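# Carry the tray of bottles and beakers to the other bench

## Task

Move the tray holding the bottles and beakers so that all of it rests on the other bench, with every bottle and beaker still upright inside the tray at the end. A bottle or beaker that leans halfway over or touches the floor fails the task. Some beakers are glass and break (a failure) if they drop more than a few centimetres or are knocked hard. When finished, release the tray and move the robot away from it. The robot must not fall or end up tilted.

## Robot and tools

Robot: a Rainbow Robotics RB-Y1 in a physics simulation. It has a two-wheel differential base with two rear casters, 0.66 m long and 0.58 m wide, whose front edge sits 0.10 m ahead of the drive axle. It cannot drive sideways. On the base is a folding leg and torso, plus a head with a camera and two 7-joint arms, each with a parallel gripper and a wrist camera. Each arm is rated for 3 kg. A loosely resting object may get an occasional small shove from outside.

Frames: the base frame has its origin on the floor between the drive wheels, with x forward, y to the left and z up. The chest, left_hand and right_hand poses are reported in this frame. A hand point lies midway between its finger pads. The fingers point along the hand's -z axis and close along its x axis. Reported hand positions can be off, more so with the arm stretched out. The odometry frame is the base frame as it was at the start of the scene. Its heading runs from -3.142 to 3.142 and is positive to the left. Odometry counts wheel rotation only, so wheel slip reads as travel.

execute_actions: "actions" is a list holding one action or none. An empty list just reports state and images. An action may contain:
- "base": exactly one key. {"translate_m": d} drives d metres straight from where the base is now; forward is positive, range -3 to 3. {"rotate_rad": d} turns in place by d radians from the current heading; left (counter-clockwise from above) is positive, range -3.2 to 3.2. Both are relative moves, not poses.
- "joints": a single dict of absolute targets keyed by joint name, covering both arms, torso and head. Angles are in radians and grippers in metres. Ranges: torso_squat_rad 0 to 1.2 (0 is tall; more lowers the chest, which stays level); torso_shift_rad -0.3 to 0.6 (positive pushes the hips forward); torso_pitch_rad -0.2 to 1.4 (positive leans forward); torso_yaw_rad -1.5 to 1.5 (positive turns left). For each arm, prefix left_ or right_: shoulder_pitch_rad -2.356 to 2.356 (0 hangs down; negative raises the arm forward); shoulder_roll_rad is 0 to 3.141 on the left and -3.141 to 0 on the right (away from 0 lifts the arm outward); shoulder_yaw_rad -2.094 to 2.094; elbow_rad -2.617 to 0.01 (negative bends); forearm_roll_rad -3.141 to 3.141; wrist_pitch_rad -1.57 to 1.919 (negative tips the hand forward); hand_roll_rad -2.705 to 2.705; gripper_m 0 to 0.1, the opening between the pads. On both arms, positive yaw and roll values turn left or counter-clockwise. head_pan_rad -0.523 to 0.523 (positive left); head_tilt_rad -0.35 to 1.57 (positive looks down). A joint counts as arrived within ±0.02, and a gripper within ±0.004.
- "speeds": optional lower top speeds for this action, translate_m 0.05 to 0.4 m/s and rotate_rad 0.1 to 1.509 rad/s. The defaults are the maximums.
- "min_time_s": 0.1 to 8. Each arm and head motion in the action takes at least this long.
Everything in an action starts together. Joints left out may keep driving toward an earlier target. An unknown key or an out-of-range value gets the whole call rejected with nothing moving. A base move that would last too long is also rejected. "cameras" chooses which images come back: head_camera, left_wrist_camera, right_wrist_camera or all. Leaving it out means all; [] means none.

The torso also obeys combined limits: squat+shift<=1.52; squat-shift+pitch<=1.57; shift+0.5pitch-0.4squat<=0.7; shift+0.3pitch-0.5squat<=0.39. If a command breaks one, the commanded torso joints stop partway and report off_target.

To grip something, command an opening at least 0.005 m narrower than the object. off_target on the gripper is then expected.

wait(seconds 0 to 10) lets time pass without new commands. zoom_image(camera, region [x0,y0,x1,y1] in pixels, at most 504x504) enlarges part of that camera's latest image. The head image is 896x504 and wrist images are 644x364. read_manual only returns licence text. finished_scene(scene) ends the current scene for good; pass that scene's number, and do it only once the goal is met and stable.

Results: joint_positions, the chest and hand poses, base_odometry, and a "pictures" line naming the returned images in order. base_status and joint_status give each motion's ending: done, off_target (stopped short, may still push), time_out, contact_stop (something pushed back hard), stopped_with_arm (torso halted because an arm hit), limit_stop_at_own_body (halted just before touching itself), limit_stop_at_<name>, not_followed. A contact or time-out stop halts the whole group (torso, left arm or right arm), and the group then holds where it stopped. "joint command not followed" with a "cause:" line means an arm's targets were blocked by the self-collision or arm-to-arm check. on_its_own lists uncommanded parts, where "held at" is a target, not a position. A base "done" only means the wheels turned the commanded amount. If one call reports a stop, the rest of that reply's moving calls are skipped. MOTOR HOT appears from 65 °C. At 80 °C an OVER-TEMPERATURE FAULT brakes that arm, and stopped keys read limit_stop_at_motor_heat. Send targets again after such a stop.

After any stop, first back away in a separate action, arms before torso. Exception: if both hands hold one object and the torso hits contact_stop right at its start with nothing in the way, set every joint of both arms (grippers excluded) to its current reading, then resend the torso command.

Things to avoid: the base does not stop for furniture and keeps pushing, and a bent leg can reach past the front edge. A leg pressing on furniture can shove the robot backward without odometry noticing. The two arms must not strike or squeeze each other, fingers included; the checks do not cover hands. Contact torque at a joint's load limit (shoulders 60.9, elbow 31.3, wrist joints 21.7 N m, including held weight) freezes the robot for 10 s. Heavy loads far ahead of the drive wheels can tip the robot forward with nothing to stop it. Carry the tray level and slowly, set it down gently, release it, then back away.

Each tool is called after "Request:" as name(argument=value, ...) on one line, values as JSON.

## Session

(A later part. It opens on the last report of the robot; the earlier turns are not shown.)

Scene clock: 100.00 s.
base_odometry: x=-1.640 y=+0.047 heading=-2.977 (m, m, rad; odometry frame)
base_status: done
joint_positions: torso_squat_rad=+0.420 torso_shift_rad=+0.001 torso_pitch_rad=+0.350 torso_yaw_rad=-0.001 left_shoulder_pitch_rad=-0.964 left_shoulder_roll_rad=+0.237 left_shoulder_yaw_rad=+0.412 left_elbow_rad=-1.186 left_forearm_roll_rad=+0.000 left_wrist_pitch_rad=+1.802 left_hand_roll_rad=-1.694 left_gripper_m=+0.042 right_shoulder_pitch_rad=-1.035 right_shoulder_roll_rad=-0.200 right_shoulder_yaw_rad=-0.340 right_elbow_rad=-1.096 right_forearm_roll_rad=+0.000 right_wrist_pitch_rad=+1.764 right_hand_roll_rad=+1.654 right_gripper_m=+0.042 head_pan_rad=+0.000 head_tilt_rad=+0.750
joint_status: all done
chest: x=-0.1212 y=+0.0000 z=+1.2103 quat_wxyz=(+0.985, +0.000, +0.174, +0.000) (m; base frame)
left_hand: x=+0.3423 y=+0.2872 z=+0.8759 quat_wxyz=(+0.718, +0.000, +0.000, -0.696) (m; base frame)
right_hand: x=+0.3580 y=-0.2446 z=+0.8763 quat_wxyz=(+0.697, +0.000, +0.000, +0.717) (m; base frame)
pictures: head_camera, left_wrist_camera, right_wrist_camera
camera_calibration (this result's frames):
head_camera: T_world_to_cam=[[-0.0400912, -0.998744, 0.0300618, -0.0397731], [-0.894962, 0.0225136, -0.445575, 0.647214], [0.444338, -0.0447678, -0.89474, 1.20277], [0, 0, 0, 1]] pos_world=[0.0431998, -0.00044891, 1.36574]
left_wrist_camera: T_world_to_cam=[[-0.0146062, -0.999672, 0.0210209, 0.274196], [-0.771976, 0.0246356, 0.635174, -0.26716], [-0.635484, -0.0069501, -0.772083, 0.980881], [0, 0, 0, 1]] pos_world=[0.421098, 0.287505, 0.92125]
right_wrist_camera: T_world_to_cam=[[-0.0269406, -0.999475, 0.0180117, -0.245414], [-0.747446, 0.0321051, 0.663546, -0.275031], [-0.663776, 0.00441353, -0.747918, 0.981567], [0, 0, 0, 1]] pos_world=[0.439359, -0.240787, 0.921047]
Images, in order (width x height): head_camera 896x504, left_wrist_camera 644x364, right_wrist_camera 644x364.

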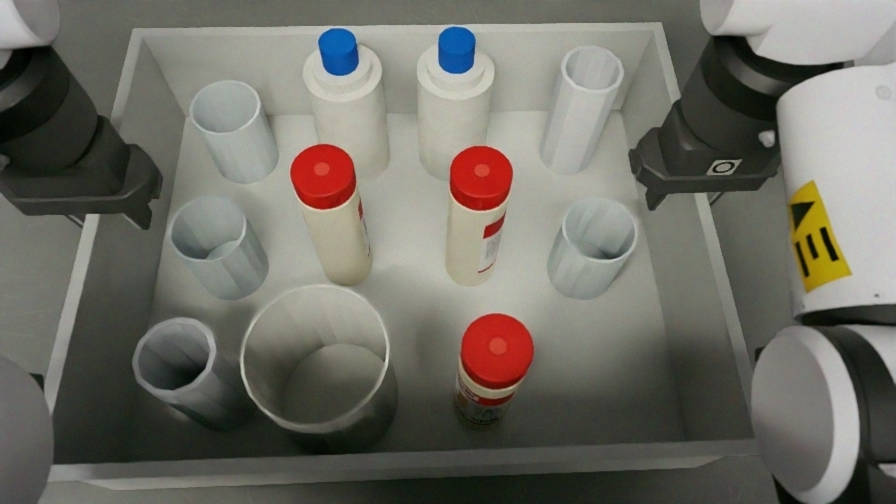

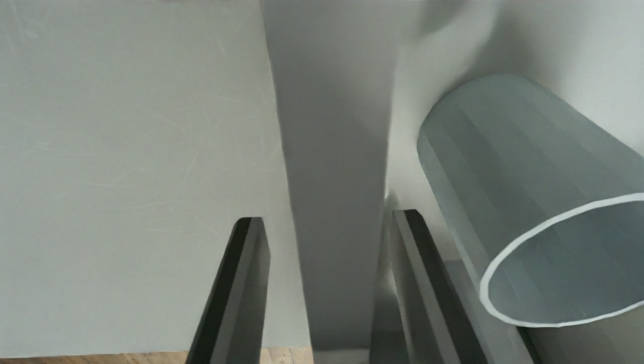

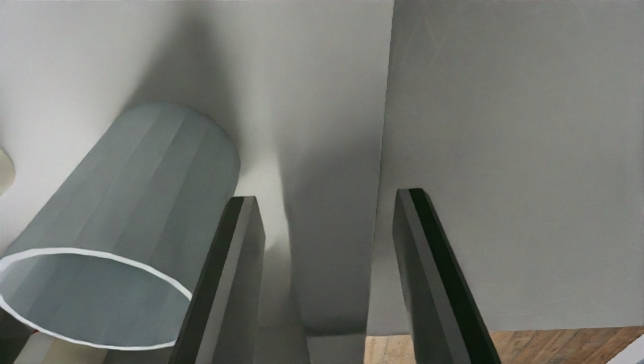

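Request:
zoom_image(camera="left_wrist_camera", region=[240, 0, 440, 120])

Request:
zoom_image(camera="right_wrist_camera", region=[230, 100, 430, 260])

Request:
zoom_image(camera="left_wrist_camera", region=[230, 100, 430, 260])

Region (240, 0, 440, 120) of left_wrist_camera's 644x364 image, scaled by 2.520, with more detail than that image has; it fills the top 302 rows of this view, and the rest is white.

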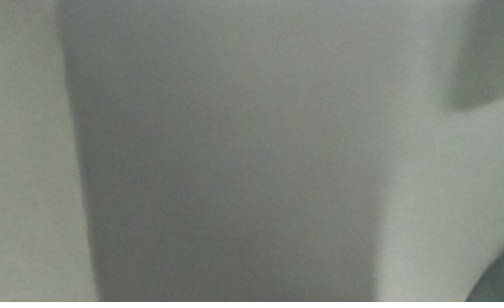

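Region (230, 100, 430, 260) of right_wrist_camera's 644x364 image, scaled by 2.520, with more detail than that image has; it fills the top 403 rows of this view, and the rest is white.

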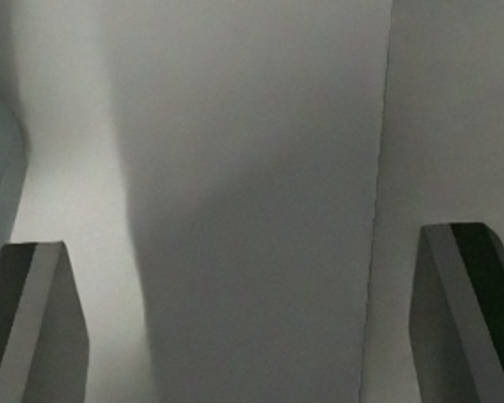

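Region (230, 100, 430, 260) of left_wrist_camera's 644x364 image, scaled by 2.520, with more detail than that image has; it fills the top 403 rows of this view, and the rest is white.

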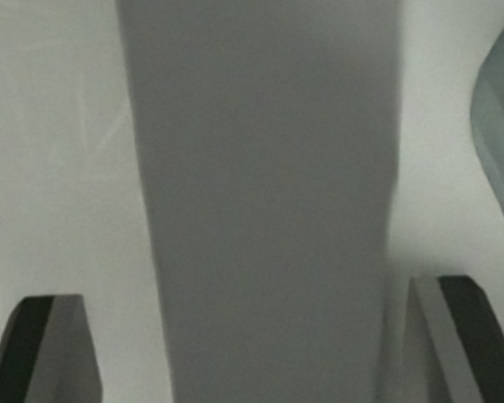

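Request:
execute_actions(actions=[{"joints": {"torso_squat_rad": 0.469, "left_gripper_m": 0.022, "right_gripper_m": 0.022}}])

Scene clock: 105.93 s.
base_odometry: x=-1.640 y=+0.047 heading=-2.977 (m, m, rad; odometry frame)
base_status: not commanded
joint_positions: torso_squat_rad=+0.469 torso_shift_rad=+0.001 torso_pitch_rad=+0.350 torso_yaw_rad=-0.001 left_shoulder_pitch_rad=-0.964 left_shoulder_roll_rad=+0.237 left_shoulder_yaw_rad=+0.412 left_elbow_rad=-1.186 left_forearm_roll_rad=+0.000 left_wrist_pitch_rad=+1.802 left_hand_roll_rad=-1.694 left_gripper_m=+0.022 right_shoulder_pitch_rad=-1.035 right_shoulder_roll_rad=-0.200 right_shoulder_yaw_rad=-0.340 right_elbow_rad=-1.096 right_forearm_roll_rad=+0.000 right_wrist_pitch_rad=+1.764 right_hand_roll_rad=+1.654 right_gripper_m=+0.022 head_pan_rad=+0.000 head_tilt_rad=+0.750
joint_status: all done
chest: x=-0.1213 y=+0.0000 z=+1.1956 quat_wxyz=(+0.985, +0.000, +0.174, +0.000) (m; base frame)
left_hand: x=+0.3423 y=+0.2872 z=+0.8613 quat_wxyz=(+0.718, +0.000, +0.000, -0.696) (m; base frame)
right_hand: x=+0.3581 y=-0.2446 z=+0.8620 quat_wxyz=(+0.697, -0.001, +0.000, +0.717) (m; base frame)
pictures: head_camera, left_wrist_camera, right_wrist_camera
camera_calibration (this result's frames):
head_camera: T_world_to_cam=[[-0.0401036, -0.998743, 0.0300576, -0.0393291], [-0.894823, 0.0225126, -0.445854, 0.640844], [0.444617, -0.0447766, -0.894601, 1.18955], [0, 0, 0, 1]] pos_world=[0.0429711, -0.000442832, 1.35107]
left_wrist_camera: T_world_to_cam=[[-0.0146105, -0.999672, 0.0210199, 0.274508], [-0.772173, 0.0246362, 0.634935, -0.257687], [-0.635245, -0.00695431, -0.772279, 0.969659], [0, 0, 0, 1]] pos_world=[0.421003, 0.28751, 0.906692]
right_wrist_camera: T_world_to_cam=[[-0.0268468, -0.999477, 0.0180012, -0.245123], [-0.748027, 0.0320318, 0.662895, -0.264676], [-0.663125, 0.00433123, -0.748496, 0.971181], [0, 0, 0, 1]] pos_world=[0.439449, -0.240724, 0.90679]
Images, in order (width x height): head_camera 896x504, left_wrist_camera 644x364, right_wrist_camera 644x364.

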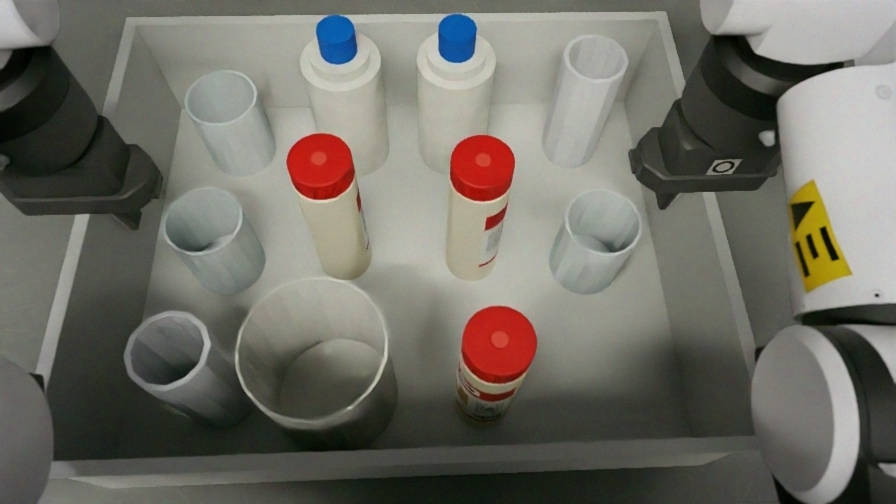

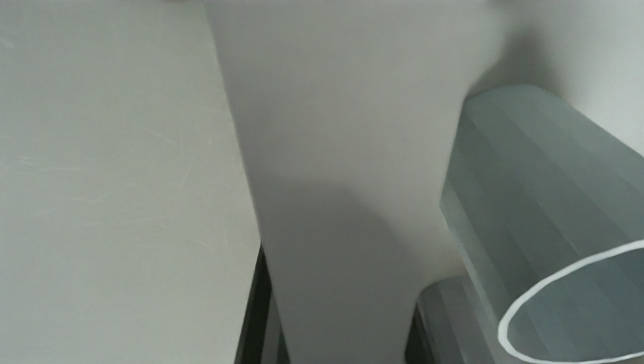

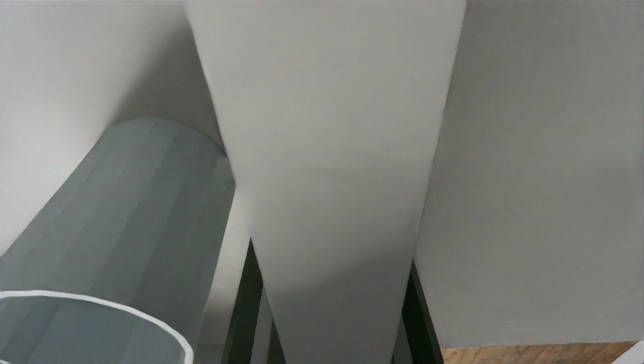

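Request:
execute_actions(actions=[{"joints": {"left_gripper_m": 0.0, "right_gripper_m": 0.0}}])

Scene clock: 107.17 s.
base_odometry: x=-1.640 y=+0.047 heading=-2.977 (m, m, rad; odometry frame)
base_status: not commanded
joint_positions: torso_squat_rad=+0.469 torso_shift_rad=+0.001 torso_pitch_rad=+0.350 torso_yaw_rad=-0.001 left_shoulder_pitch_rad=-0.964 left_shoulder_roll_rad=+0.236 left_shoulder_yaw_rad=+0.412 left_elbow_rad=-1.186 left_forearm_roll_rad=+0.000 left_wrist_pitch_rad=+1.802 left_hand_roll_rad=-1.694 left_gripper_m=+0.011 right_shoulder_pitch_rad=-1.035 right_shoulder_roll_rad=-0.200 right_shoulder_yaw_rad=-0.340 right_elbow_rad=-1.096 right_forearm_roll_rad=+0.000 right_wrist_pitch_rad=+1.764 right_hand_roll_rad=+1.654 right_gripper_m=+0.010 head_pan_rad=+0.000 head_tilt_rad=+0.750
joint_status: left_gripper_m off_target (ended at +0.011, target +0.000); right_gripper_m off_target (ended at +0.010, target +0.000)
chest: x=-0.1213 y=+0.0000 z=+1.1956 quat_wxyz=(+0.985, +0.000, +0.174, +0.000) (m; base frame)
left_hand: x=+0.3423 y=+0.2867 z=+0.8613 quat_wxyz=(+0.717, +0.000, -0.001, -0.697) (m; base frame)
right_hand: x=+0.3582 y=-0.2444 z=+0.8621 quat_wxyz=(+0.697, +0.000, +0.000, +0.718) (m; base frame)
pictures: head_camera, left_wrist_camera, right_wrist_camera
camera_calibration (this result's frames):
head_camera: T_world_to_cam=[[-0.0401764, -0.998741, 0.0300479, -0.0393507], [-0.894821, 0.0225822, -0.445853, 0.640844], [0.444613, -0.0448003, -0.894602, 1.18955], [0, 0, 0, 1]] pos_world=[0.0429714, -0.000480769, 1.35107]
left_wrist_camera: T_world_to_cam=[[-0.0150777, -0.999649, 0.0217788, 0.273557], [-0.772105, 0.0254797, 0.634984, -0.257946], [-0.635316, -0.00724141, -0.772218, 0.969687], [0, 0, 0, 1]] pos_world=[0.421021, 0.287055, 0.906644]
right_wrist_camera: T_world_to_cam=[[-0.0266812, -0.999492, 0.0174261, -0.244528], [-0.748192, 0.0315275, 0.662733, -0.264606], [-0.662946, 0.00464442, -0.748653, 0.971435], [0, 0, 0, 1]] pos_world=[0.439508, -0.240573, 0.906892]
Images, in order (width x height): head_camera 896x504, left_wrist_camera 644x364, right_wrist_camera 644x364.

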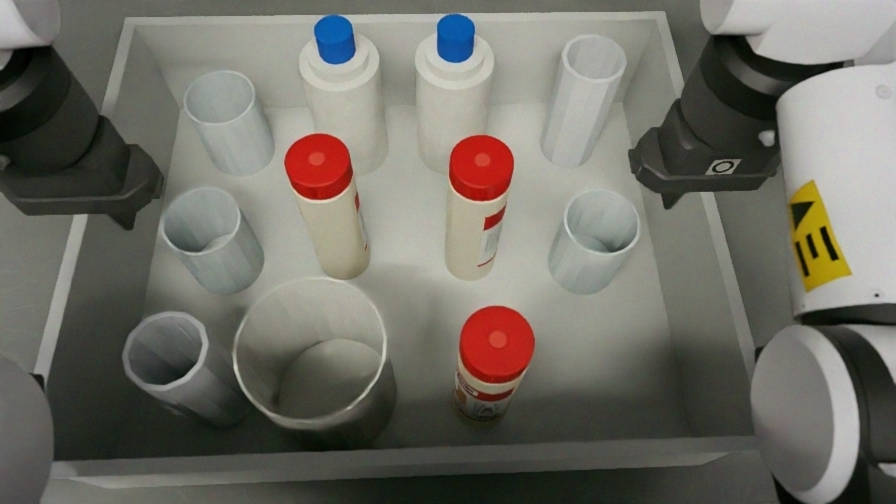

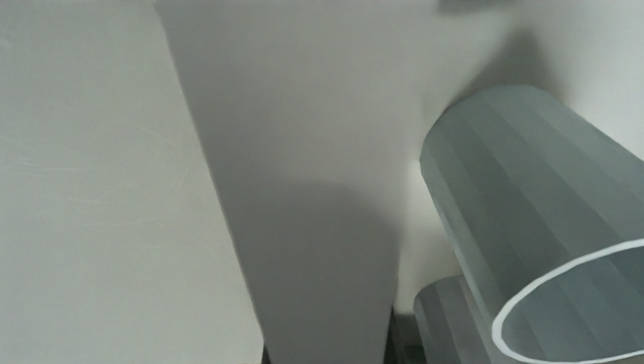

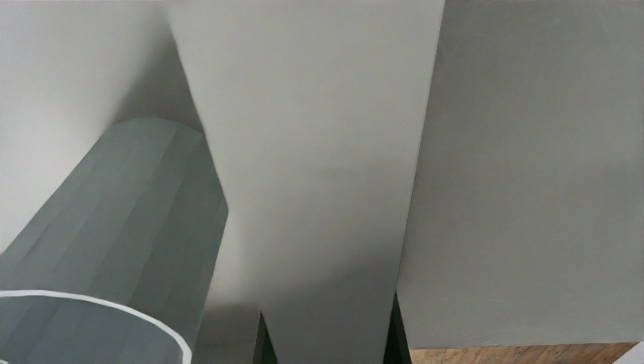

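Request:
execute_actions(actions=[{"joints": {"torso_squat_rad": 0.3}}])

Scene clock: 109.70 s.
base_odometry: x=-1.640 y=+0.047 heading=-2.977 (m, m, rad; odometry frame)
base_status: not commanded
joint_positions: torso_squat_rad=+0.300 torso_shift_rad=+0.002 torso_pitch_rad=+0.351 torso_yaw_rad=-0.001 left_shoulder_pitch_rad=-0.962 left_shoulder_roll_rad=+0.236 left_shoulder_yaw_rad=+0.412 left_elbow_rad=-1.185 left_forearm_roll_rad=+0.000 left_wrist_pitch_rad=+1.802 left_hand_roll_rad=-1.694 left_gripper_m=+0.011 right_shoulder_pitch_rad=-1.034 right_shoulder_roll_rad=-0.199 right_shoulder_yaw_rad=-0.340 right_elbow_rad=-1.095 right_forearm_roll_rad=+0.000 right_wrist_pitch_rad=+1.764 right_hand_roll_rad=+1.654 right_gripper_m=+0.010 head_pan_rad=+0.000 head_tilt_rad=+0.750
joint_status: all done
chest: x=-0.1204 y=+0.0000 z=+1.2398 quat_wxyz=(+0.985, +0.000, +0.175, +0.000) (m; base frame)
left_hand: x=+0.3415 y=+0.2868 z=+0.9035 quat_wxyz=(+0.718, -0.002, +0.001, -0.696) (m; base frame)
right_hand: x=+0.3575 y=-0.2443 z=+0.9042 quat_wxyz=(+0.697, +0.001, +0.001, +0.717) (m; base frame)
pictures: head_camera, left_wrist_camera, right_wrist_camera
camera_calibration (this result's frames):
head_camera: T_world_to_cam=[[-0.0401245, -0.998741, 0.0301148, -0.0407282], [-0.895563, 0.0225806, -0.44436, 0.659424], [0.443121, -0.0447995, -0.895342, 1.2294], [0, 0, 0, 1]] pos_world=[0.0441494, -0.000490694, 1.39498]
left_wrist_camera: T_world_to_cam=[[-0.0145053, -0.999651, 0.0220888, 0.272273], [-0.768971, 0.0252729, 0.638784, -0.289779], [-0.639119, -0.00771991, -0.769069, 1.00036], [0, 0, 0, 1]] pos_world=[0.420467, 0.287224, 0.948439]
right_wrist_camera: T_world_to_cam=[[-0.0267487, -0.999496, 0.0170928, -0.244867], [-0.744932, 0.0313325, 0.666404, -0.297624], [-0.666604, 0.00509247, -0.745395, 1.00098], [0, 0, 0, 1]] pos_world=[0.438999, -0.240516, 0.94865]
Images, in order (width x height): head_camera 896x504, left_wrist_camera 644x364, right_wrist_camera 644x364.

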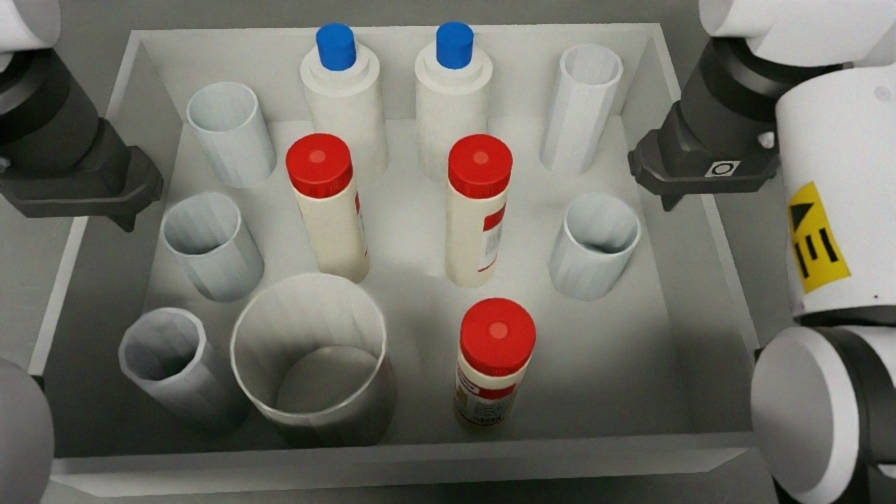

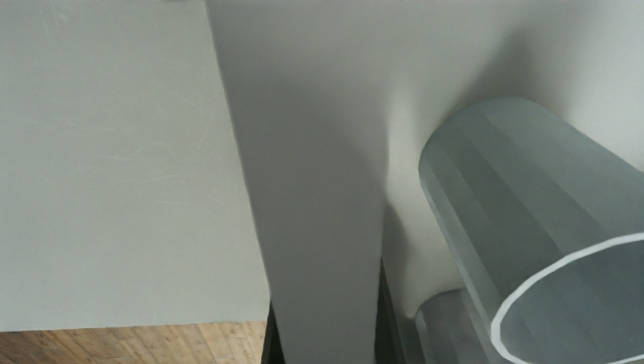

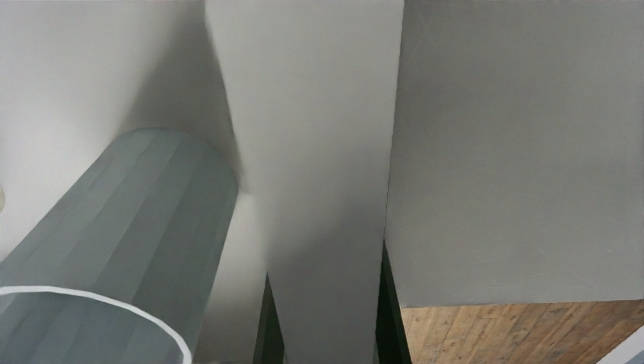

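Request:
execute_actions(actions=[])

Scene clock: 112.53 s.
base_odometry: x=-1.640 y=+0.047 heading=-2.977 (m, m, rad; odometry frame)
base_status: not commanded
joint_positions: torso_squat_rad=+0.300 torso_shift_rad=+0.002 torso_pitch_rad=+0.351 torso_yaw_rad=-0.001 left_shoulder_pitch_rad=-0.962 left_shoulder_roll_rad=+0.236 left_shoulder_yaw_rad=+0.412 left_elbow_rad=-1.185 left_forearm_roll_rad=+0.000 left_wrist_pitch_rad=+1.802 left_hand_roll_rad=-1.694 left_gripper_m=+0.011 right_shoulder_pitch_rad=-1.034 right_shoulder_roll_rad=-0.199 right_shoulder_yaw_rad=-0.340 right_elbow_rad=-1.095 right_forearm_roll_rad=+0.000 right_wrist_pitch_rad=+1.764 right_hand_roll_rad=+1.654 right_gripper_m=+0.010 head_pan_rad=+0.000 head_tilt_rad=+0.750
joint_status: all done
chest: x=-0.1204 y=+0.0000 z=+1.2398 quat_wxyz=(+0.985, +0.000, +0.175, +0.000) (m; base frame)
left_hand: x=+0.3415 y=+0.2868 z=+0.9035 quat_wxyz=(+0.718, -0.002, +0.001, -0.696) (m; base frame)
right_hand: x=+0.3575 y=-0.2443 z=+0.9042 quat_wxyz=(+0.697, +0.001, +0.001, +0.717) (m; base frame)
pictures: head_camera, left_wrist_camera, right_wrist_camera
camera_calibration (this result's frames):
head_camera: T_world_to_cam=[[-0.0401244, -0.998741, 0.0301145, -0.0407279], [-0.895564, 0.0225807, -0.44436, 0.659423], [0.44312, -0.0447991, -0.895342, 1.2294], [0, 0, 0, 1]] pos_world=[0.0441498, -0.000490917, 1.39498]
left_wrist_camera: T_world_to_cam=[[-0.014505, -0.999651, 0.0220883, 0.272273], [-0.768971, 0.0252724, 0.638784, -0.289779], [-0.639119, -0.00771967, -0.769069, 1.00036], [0, 0, 0, 1]] pos_world=[0.420468, 0.287224, 0.948439]
right_wrist_camera: T_world_to_cam=[[-0.0267486, -0.999496, 0.0170922, -0.244867], [-0.744932, 0.031332, 0.666404, -0.297624], [-0.666604, 0.0050928, -0.745395, 1.00098], [0, 0, 0, 1]] pos_world=[0.438999, -0.240516, 0.948649]
Images, in order (width x height): head_camera 896x504, left_wrist_camera 644x364, right_wrist_camera 644x364.

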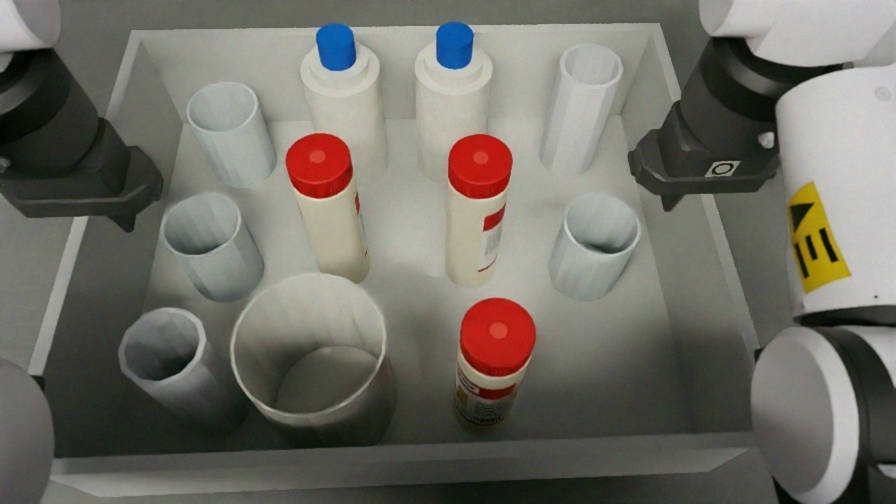

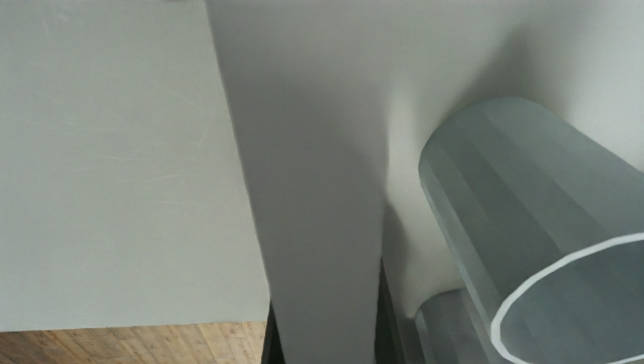

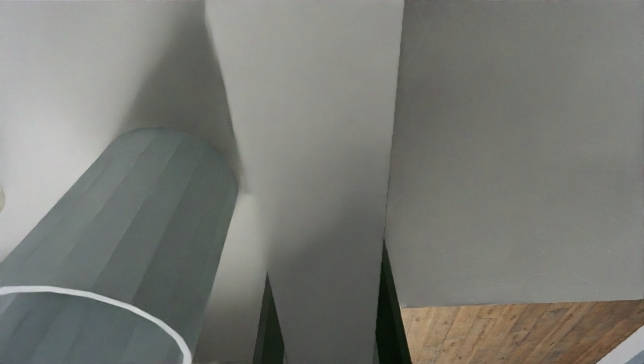

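Request:
zoom_image(camera="head_camera", region=[110, 10, 190, 70])

Request:
zoom_image(camera="head_camera", region=[610, 5, 690, 65])

Request:
zoom_image(camera="head_camera", region=[10, 424, 130, 504])

Request:
zoom_image(camera="head_camera", region=[670, 400, 790, 490])

Region (110, 10, 190, 70) of head_camera's 896x504 image, scaled by 6.300, with more detail than that image has; it fills the top 378 rows of this view, and the rest is white.

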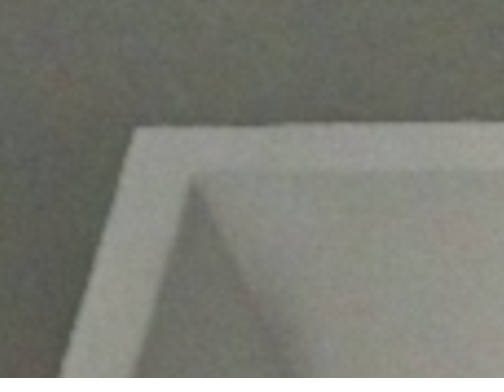

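Region (610, 5, 690, 65) of head_camera's 896x504 image, scaled by 6.300, with more detail than that image has; it fills the top 378 rows of this view, and the rest is white.

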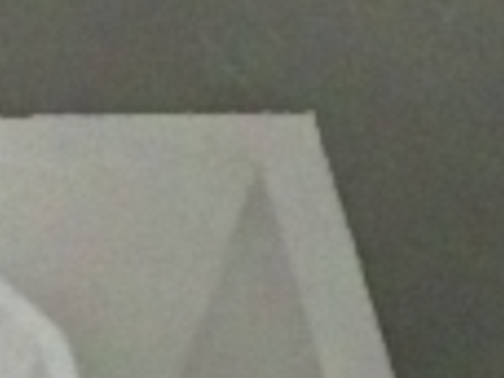

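Region (10, 424, 130, 504) of head_camera's 896x504 image, scaled by 4.200, with more detail than that image has.

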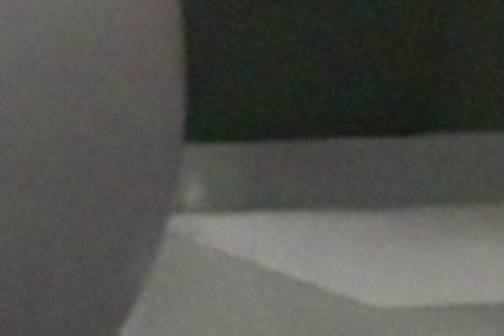

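Region (670, 400, 790, 490) of head_camera's 896x504 image, scaled by 4.200, with more detail than that image has; it fills the top 378 rows of this view, and the rest is white.

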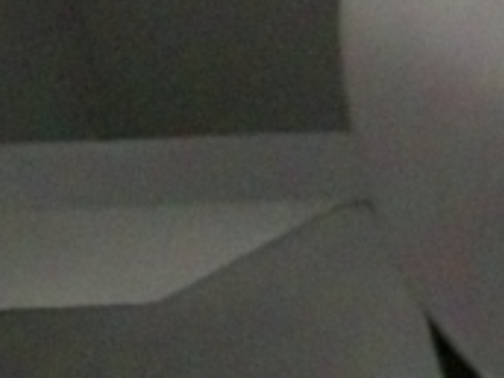

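Request:
execute_actions(actions=[{"base": {"translate_m": -2.6}, "joints": {"torso_pitch_rad": 0.29, "head_tilt_rad": 0.81}}])

Scene clock: 129.70 s.
base_odometry: x=+0.924 y=+0.475 heading=-2.976 (m, m, rad; odometry frame)
base_status: done
joint_positions: torso_squat_rad=+0.300 torso_shift_rad=+0.002 torso_pitch_rad=+0.291 torso_yaw_rad=-0.001 left_shoulder_pitch_rad=-0.962 left_shoulder_roll_rad=+0.236 left_shoulder_yaw_rad=+0.412 left_elbow_rad=-1.185 left_forearm_roll_rad=+0.000 left_wrist_pitch_rad=+1.802 left_hand_roll_rad=-1.694 left_gripper_m=+0.011 right_shoulder_pitch_rad=-1.033 right_shoulder_roll_rad=-0.199 right_shoulder_yaw_rad=-0.340 right_elbow_rad=-1.095 right_forearm_roll_rad=+0.000 right_wrist_pitch_rad=+1.764 right_hand_roll_rad=+1.654 right_gripper_m=+0.010 head_pan_rad=+0.000 head_tilt_rad=+0.810
joint_status: all done
chest: x=-0.1381 y=+0.0000 z=+1.2456 quat_wxyz=(+0.989, +0.000, +0.145, +0.000) (m; base frame)
left_hand: x=+0.3430 y=+0.2869 z=+0.9375 quat_wxyz=(+0.717, +0.018, -0.020, -0.696) (m; base frame)
right_hand: x=+0.3589 y=-0.2443 z=+0.9391 quat_wxyz=(+0.696, -0.020, -0.019, +0.717) (m; base frame)
pictures: head_camera, left_wrist_camera, right_wrist_camera
camera_calibration (this result's frames):
head_camera: T_world_to_cam=[[-0.0401553, -0.99874, 0.0301042, -0.0421555], [-0.895487, 0.0226053, -0.444514, 0.638857], [0.443273, -0.0448075, -0.895266, 1.25177], [0, 0, 0, 1]] pos_world=[0.0155193, -0.000455318, 1.40592]
left_wrist_camera: T_world_to_cam=[[-0.0157159, -0.99965, 0.0212834, 0.272747], [-0.80557, 0.0252681, 0.591961, -0.25388], [-0.592292, -0.00784209, -0.805685, 1.04575], [0, 0, 0, 1]] pos_world=[0.419159, 0.287268, 0.98703]
right_wrist_camera: T_world_to_cam=[[-0.0277592, -0.999496, 0.0154309, -0.243476], [-0.783162, 0.0313388, 0.621027, -0.26351], [-0.621198, 0.00515427, -0.783637, 1.0476], [0, 0, 0, 1]] pos_world=[0.437637, -0.240495, 0.988342]
Images, in order (width x height): head_camera 896x504, left_wrist_camera 644x364, right_wrist_camera 644x364.

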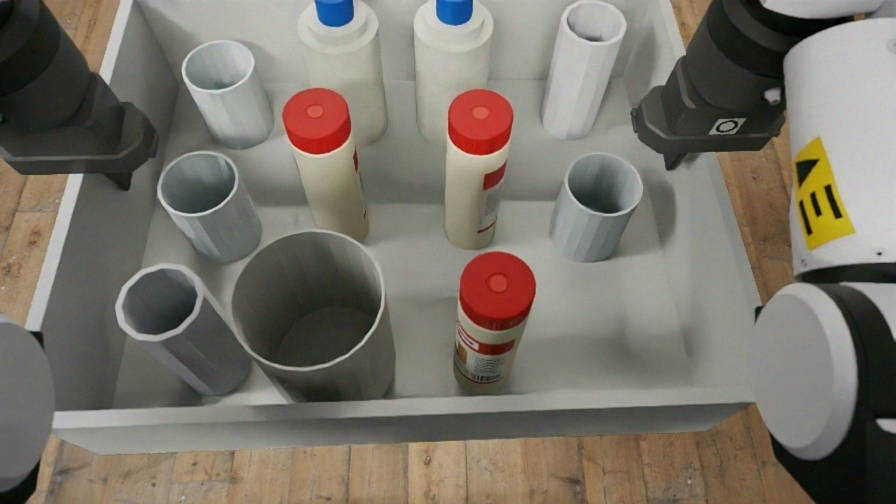

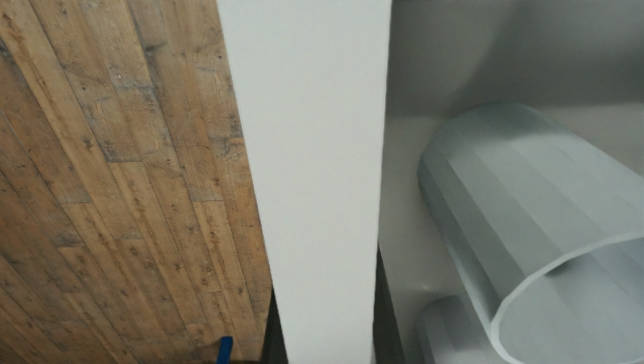

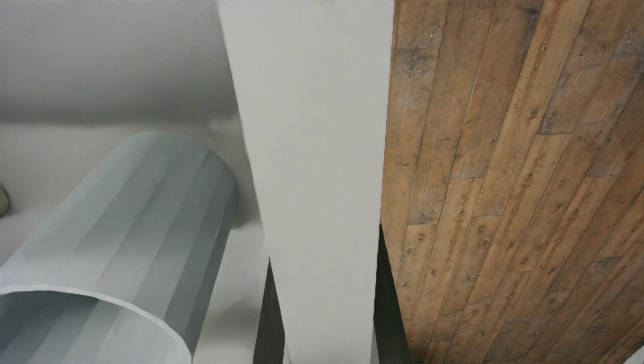

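Request:
zoom_image(camera="left_wrist_camera", region=[200, 0, 420, 364])

Request:
zoom_image(camera="left_wrist_camera", region=[250, 264, 410, 364])

Request:
zoom_image(camera="right_wrist_camera", region=[250, 264, 410, 364])

Region (200, 0, 420, 364) of left_wrist_camera's 644x364 image, scaled by 1.385, with more detail than that image has; it fills the left 305 columns of this view, and the rest is white.

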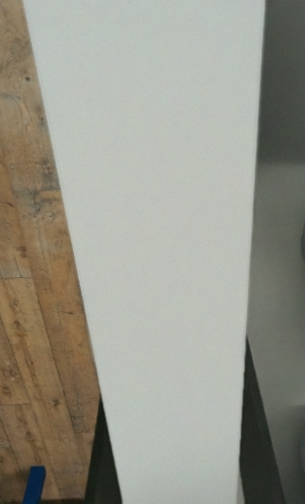

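Region (250, 264, 410, 364) of left_wrist_camera's 644x364 image, scaled by 3.150, with more detail than that image has; it fills the top 315 rows of this view, and the rest is white.

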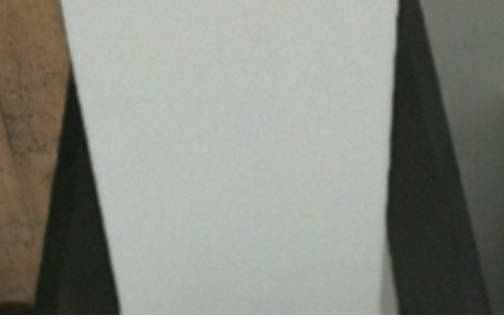

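Region (250, 264, 410, 364) of right_wrist_camera's 644x364 image, scaled by 3.150, with more detail than that image has; it fills the top 315 rows of this view, and the rest is white.

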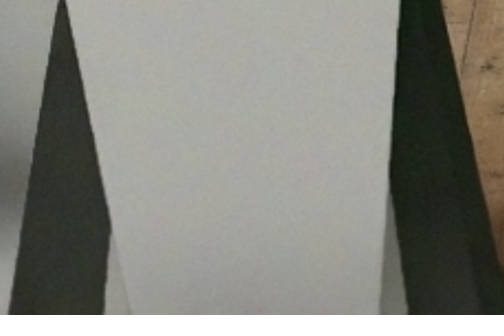

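Request:
execute_actions(actions=[{"base": {"rotate_rad": -3.14}, "joints": {"head_tilt_rad": 0.3}, "speeds": {"rotate_rad": 1.0}}])

Scene clock: 139.10 s.
base_odometry: x=+0.925 y=+0.475 heading=+0.168 (m, m, rad; odometry frame)
base_status: done
joint_positions: torso_squat_rad=+0.300 torso_shift_rad=+0.002 torso_pitch_rad=+0.291 torso_yaw_rad=-0.001 left_shoulder_pitch_rad=-0.962 left_shoulder_roll_rad=+0.236 left_shoulder_yaw_rad=+0.412 left_elbow_rad=-1.185 left_forearm_roll_rad=+0.000 left_wrist_pitch_rad=+1.802 left_hand_roll_rad=-1.694 left_gripper_m=+0.011 right_shoulder_pitch_rad=-1.033 right_shoulder_roll_rad=-0.199 right_shoulder_yaw_rad=-0.340 right_elbow_rad=-1.095 right_forearm_roll_rad=+0.000 right_wrist_pitch_rad=+1.764 right_hand_roll_rad=+1.654 right_gripper_m=+0.010 head_pan_rad=+0.000 head_tilt_rad=+0.300
joint_status: all done
chest: x=-0.1381 y=+0.0000 z=+1.2456 quat_wxyz=(+0.989, +0.000, +0.145, +0.000) (m; base frame)
left_hand: x=+0.3430 y=+0.2869 z=+0.9374 quat_wxyz=(+0.717, +0.018, -0.020, -0.696) (m; base frame)
right_hand: x=+0.3589 y=-0.2443 z=+0.9391 quat_wxyz=(+0.696, -0.020, -0.019, +0.717) (m; base frame)
pictures: head_camera, left_wrist_camera, right_wrist_camera
camera_calibration (this result's frames):
head_camera: T_world_to_cam=[[-0.0494939, -0.99875, 0.00702294, -0.00967485], [-0.564614, 0.0221783, -0.825057, 1.20309], [0.82387, -0.0448006, -0.565005, 0.801827], [0, 0, 0, 1]] pos_world=[0.0182019, -0.000423025, 1.44572]
left_wrist_camera: T_world_to_cam=[[-0.0156726, -0.99965, 0.0212905, 0.272743], [-0.805579, 0.0252373, 0.591951, -0.25386], [-0.592281, -0.00787376, -0.805693, 1.04575], [0, 0, 0, 1]] pos_world=[0.41915, 0.287288, 0.987021]
right_wrist_camera: T_world_to_cam=[[-0.0276966, -0.999498, 0.0154044, -0.24343], [-0.783193, 0.0312735, 0.620991, -0.263469], [-0.621161, 0.00513474, -0.783666, 1.04763], [0, 0, 0, 1]] pos_world=[0.437655, -0.240447, 0.98835]
Images, in order (width x height): head_camera 896x504, left_wrist_camera 644x364, right_wrist_camera 644x364.

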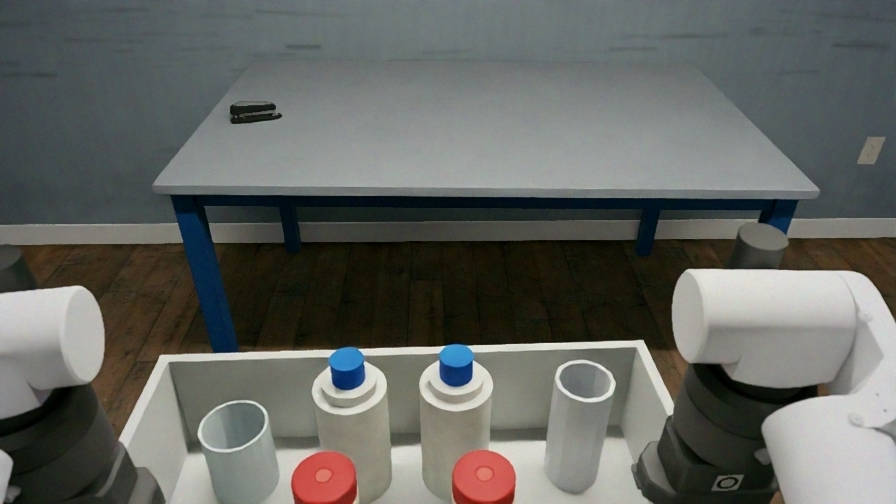

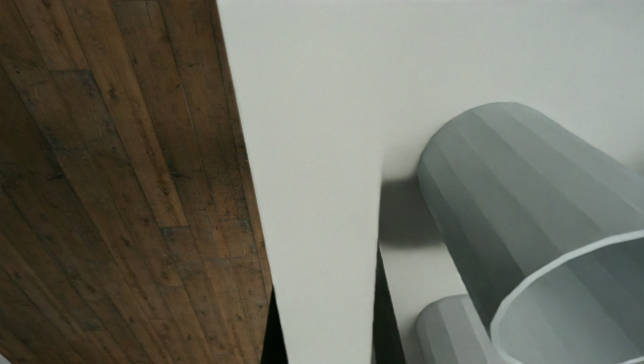

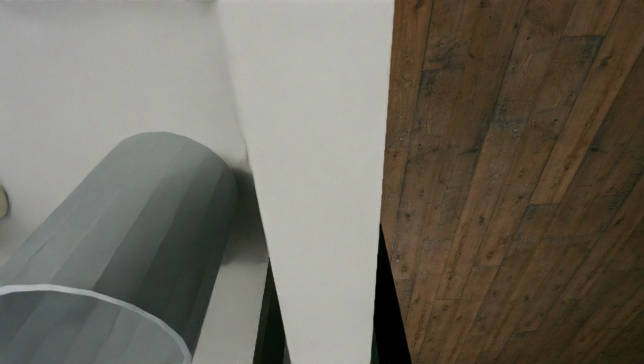

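Request:
execute_actions(actions=[])

Scene clock: 141.03 s.
base_odometry: x=+0.925 y=+0.475 heading=+0.168 (m, m, rad; odometry frame)
base_status: done
joint_positions: torso_squat_rad=+0.300 torso_shift_rad=+0.002 torso_pitch_rad=+0.291 torso_yaw_rad=-0.001 left_shoulder_pitch_rad=-0.962 left_shoulder_roll_rad=+0.236 left_shoulder_yaw_rad=+0.412 left_elbow_rad=-1.185 left_forearm_roll_rad=+0.000 left_wrist_pitch_rad=+1.802 left_hand_roll_rad=-1.694 left_gripper_m=+0.011 right_shoulder_pitch_rad=-1.033 right_shoulder_roll_rad=-0.199 right_shoulder_yaw_rad=-0.340 right_elbow_rad=-1.095 right_forearm_roll_rad=+0.000 right_wrist_pitch_rad=+1.764 right_hand_roll_rad=+1.654 right_gripper_m=+0.010 head_pan_rad=+0.000 head_tilt_rad=+0.300
joint_status: all done
chest: x=-0.1381 y=+0.0000 z=+1.2456 quat_wxyz=(+0.989, +0.000, +0.145, +0.000) (m; base frame)
left_hand: x=+0.3430 y=+0.2869 z=+0.9374 quat_wxyz=(+0.717, +0.018, -0.020, -0.696) (m; base frame)
right_hand: x=+0.3589 y=-0.2443 z=+0.9391 quat_wxyz=(+0.696, -0.020, -0.019, +0.717) (m; base frame)
pictures: head_camera, left_wrist_camera, right_wrist_camera
camera_calibration (this result's frames):
head_camera: T_world_to_cam=[[-0.0494943, -0.99875, 0.00702274, -0.00967484], [-0.564614, 0.0221787, -0.825057, 1.20309], [0.82387, -0.0448007, -0.565005, 0.801827], [0, 0, 0, 1]] pos_world=[0.0182018, -0.000423312, 1.44572]
left_wrist_camera: T_world_to_cam=[[-0.015673, -0.99965, 0.0212903, 0.272743], [-0.805579, 0.0252375, 0.591951, -0.25386], [-0.592281, -0.00787333, -0.805693, 1.04575], [0, 0, 0, 1]] pos_world=[0.41915, 0.287288, 0.987021]
right_wrist_camera: T_world_to_cam=[[-0.0276969, -0.999498, 0.0154039, -0.243429], [-0.783193, 0.0312734, 0.620991, -0.263469], [-0.621161, 0.00513526, -0.783666, 1.04763], [0, 0, 0, 1]] pos_world=[0.437655, -0.240447, 0.98835]
Images, in order (width x height): head_camera 896x504, left_wrist_camera 644x364, right_wrist_camera 644x364.

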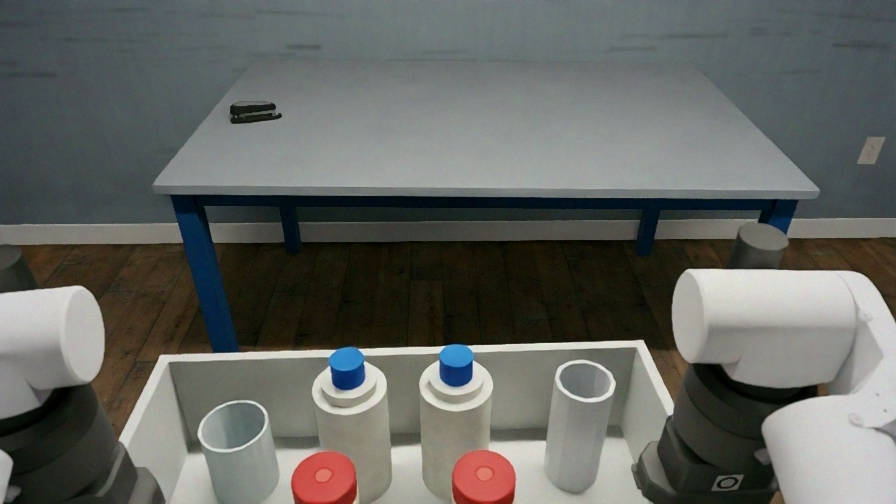

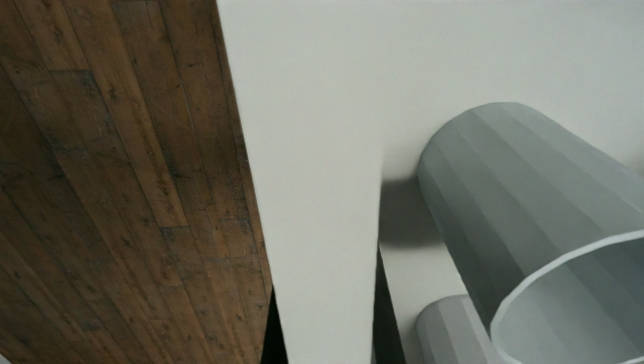

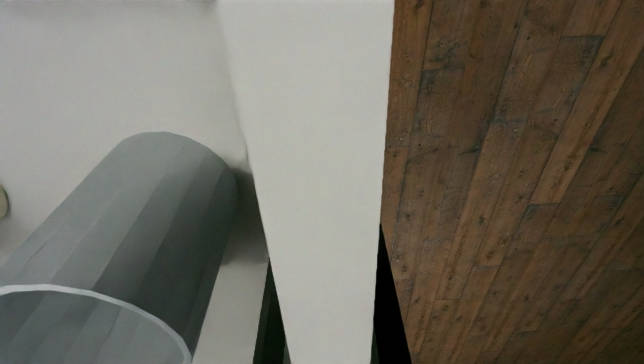

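Request:
execute_actions(actions=[{"base": {"rotate_rad": -0.045}, "speeds": {"rotate_rad": 0.2}}], cameras=[])

Request:
execute_actions(actions=[{"base": {"translate_m": 1.1}, "joints": {"head_tilt_rad": 0.6}, "speeds": {"translate_m": 0.35}, "min_time_s": 2}])

Scene clock: 144.90 s.
base_odometry: x=+0.924 y=+0.475 heading=+0.124 (m, m, rad; odometry frame)
base_status: done
joint_positions: torso_squat_rad=+0.300 torso_shift_rad=+0.002 torso_pitch_rad=+0.291 torso_yaw_rad=-0.001 left_shoulder_pitch_rad=-0.962 left_shoulder_roll_rad=+0.236 left_shoulder_yaw_rad=+0.412 left_elbow_rad=-1.185 left_forearm_roll_rad=+0.000 left_wrist_pitch_rad=+1.802 left_hand_roll_rad=-1.694 left_gripper_m=+0.011 right_shoulder_pitch_rad=-1.033 right_shoulder_roll_rad=-0.199 right_shoulder_yaw_rad=-0.340 right_elbow_rad=-1.095 right_forearm_roll_rad=+0.000 right_wrist_pitch_rad=+1.764 right_hand_roll_rad=+1.654 right_gripper_m=+0.010 head_pan_rad=+0.000 head_tilt_rad=+0.300
joint_status: not commanded
chest: x=-0.1381 y=+0.0000 z=+1.2456 quat_wxyz=(+0.989, +0.000, +0.145, +0.000) (m; base frame)
left_hand: x=+0.3430 y=+0.2869 z=+0.9374 quat_wxyz=(+0.717, +0.018, -0.020, -0.696) (m; base frame)
right_hand: x=+0.3589 y=-0.2443 z=+0.9391 quat_wxyz=(+0.696, -0.020, -0.019, +0.717) (m; base frame)
pictures: none
No camera images: the call's "cameras" was empty. Leave "cameras" out to get every camera's image.

Scene clock: 149.27 s.
base_odometry: x=+2.016 y=+0.611 heading=+0.123 (m, m, rad; odometry frame)
base_status: done
joint_positions: torso_squat_rad=+0.300 torso_shift_rad=+0.002 torso_pitch_rad=+0.292 torso_yaw_rad=-0.001 left_shoulder_pitch_rad=-0.962 left_shoulder_roll_rad=+0.236 left_shoulder_yaw_rad=+0.412 left_elbow_rad=-1.185 left_forearm_roll_rad=+0.000 left_wrist_pitch_rad=+1.802 left_hand_roll_rad=-1.694 left_gripper_m=+0.011 right_shoulder_pitch_rad=-1.033 right_shoulder_roll_rad=-0.199 right_shoulder_yaw_rad=-0.340 right_elbow_rad=-1.095 right_forearm_roll_rad=+0.000 right_wrist_pitch_rad=+1.764 right_hand_roll_rad=+1.654 right_gripper_m=+0.010 head_pan_rad=+0.000 head_tilt_rad=+0.600
joint_status: all done
chest: x=-0.1380 y=+0.0000 z=+1.2456 quat_wxyz=(+0.989, +0.000, +0.145, +0.000) (m; base frame)
left_hand: x=+0.3430 y=+0.2868 z=+0.9374 quat_wxyz=(+0.717, +0.018, -0.020, -0.696) (m; base frame)
right_hand: x=+0.3590 y=-0.2442 z=+0.9391 quat_wxyz=(+0.696, -0.020, -0.019, +0.717) (m; base frame)
pictures: head_camera, left_wrist_camera, right_wrist_camera
camera_calibration (this result's frames):
head_camera: T_world_to_cam=[[-0.045402, -0.998743, 0.0212162, -0.0297301], [-0.783228, 0.022406, -0.62133, 0.898605], [0.620074, -0.0448268, -0.783262, 1.10196], [0, 0, 0, 1]] pos_world=[0.0191686, -0.000429779, 1.42208]
left_wrist_camera: T_world_to_cam=[[-0.0157003, -0.999649, 0.0213305, 0.272688], [-0.80554, 0.0252838, 0.592002, -0.253871], [-0.592333, -0.00788802, -0.805654, 1.04572], [0, 0, 0, 1]] pos_world=[0.419191, 0.28726, 0.986962]
right_wrist_camera: T_world_to_cam=[[-0.0276508, -0.999499, 0.0154022, -0.243409], [-0.783189, 0.0312362, 0.620999, -0.263428], [-0.621169, 0.00510827, -0.78366, 1.04764], [0, 0, 0, 1]] pos_world=[0.437717, -0.24041, 0.988331]
Images, in order (width x height): head_camera 896x504, left_wrist_camera 644x364, right_wrist_camera 644x364.

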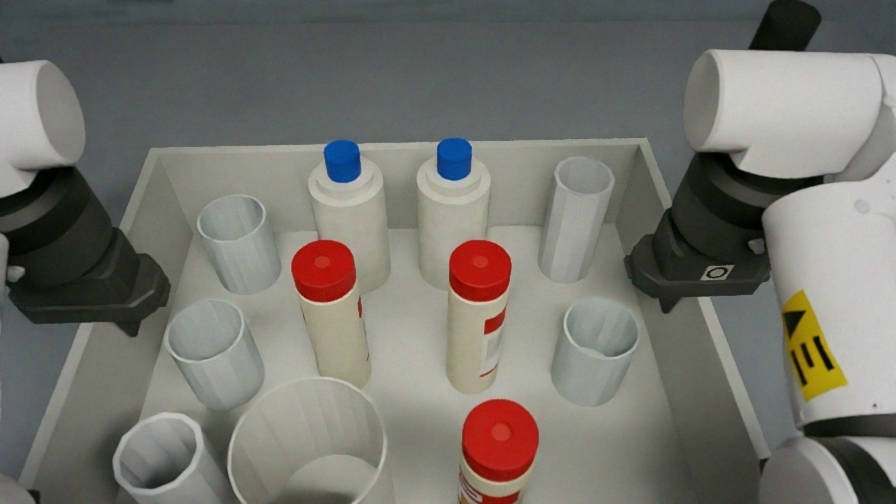

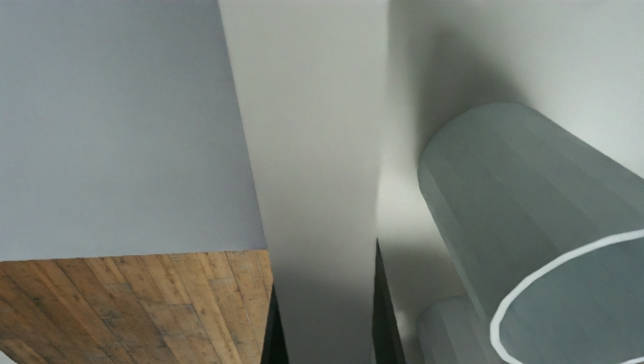

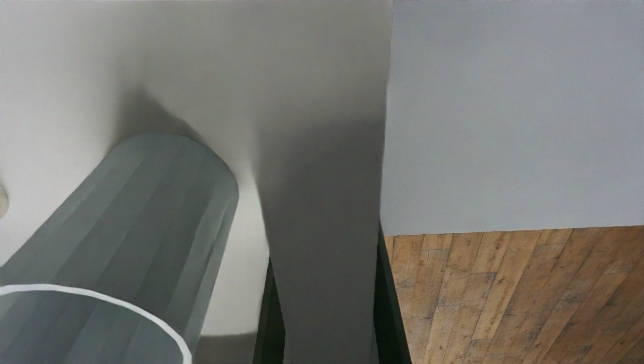

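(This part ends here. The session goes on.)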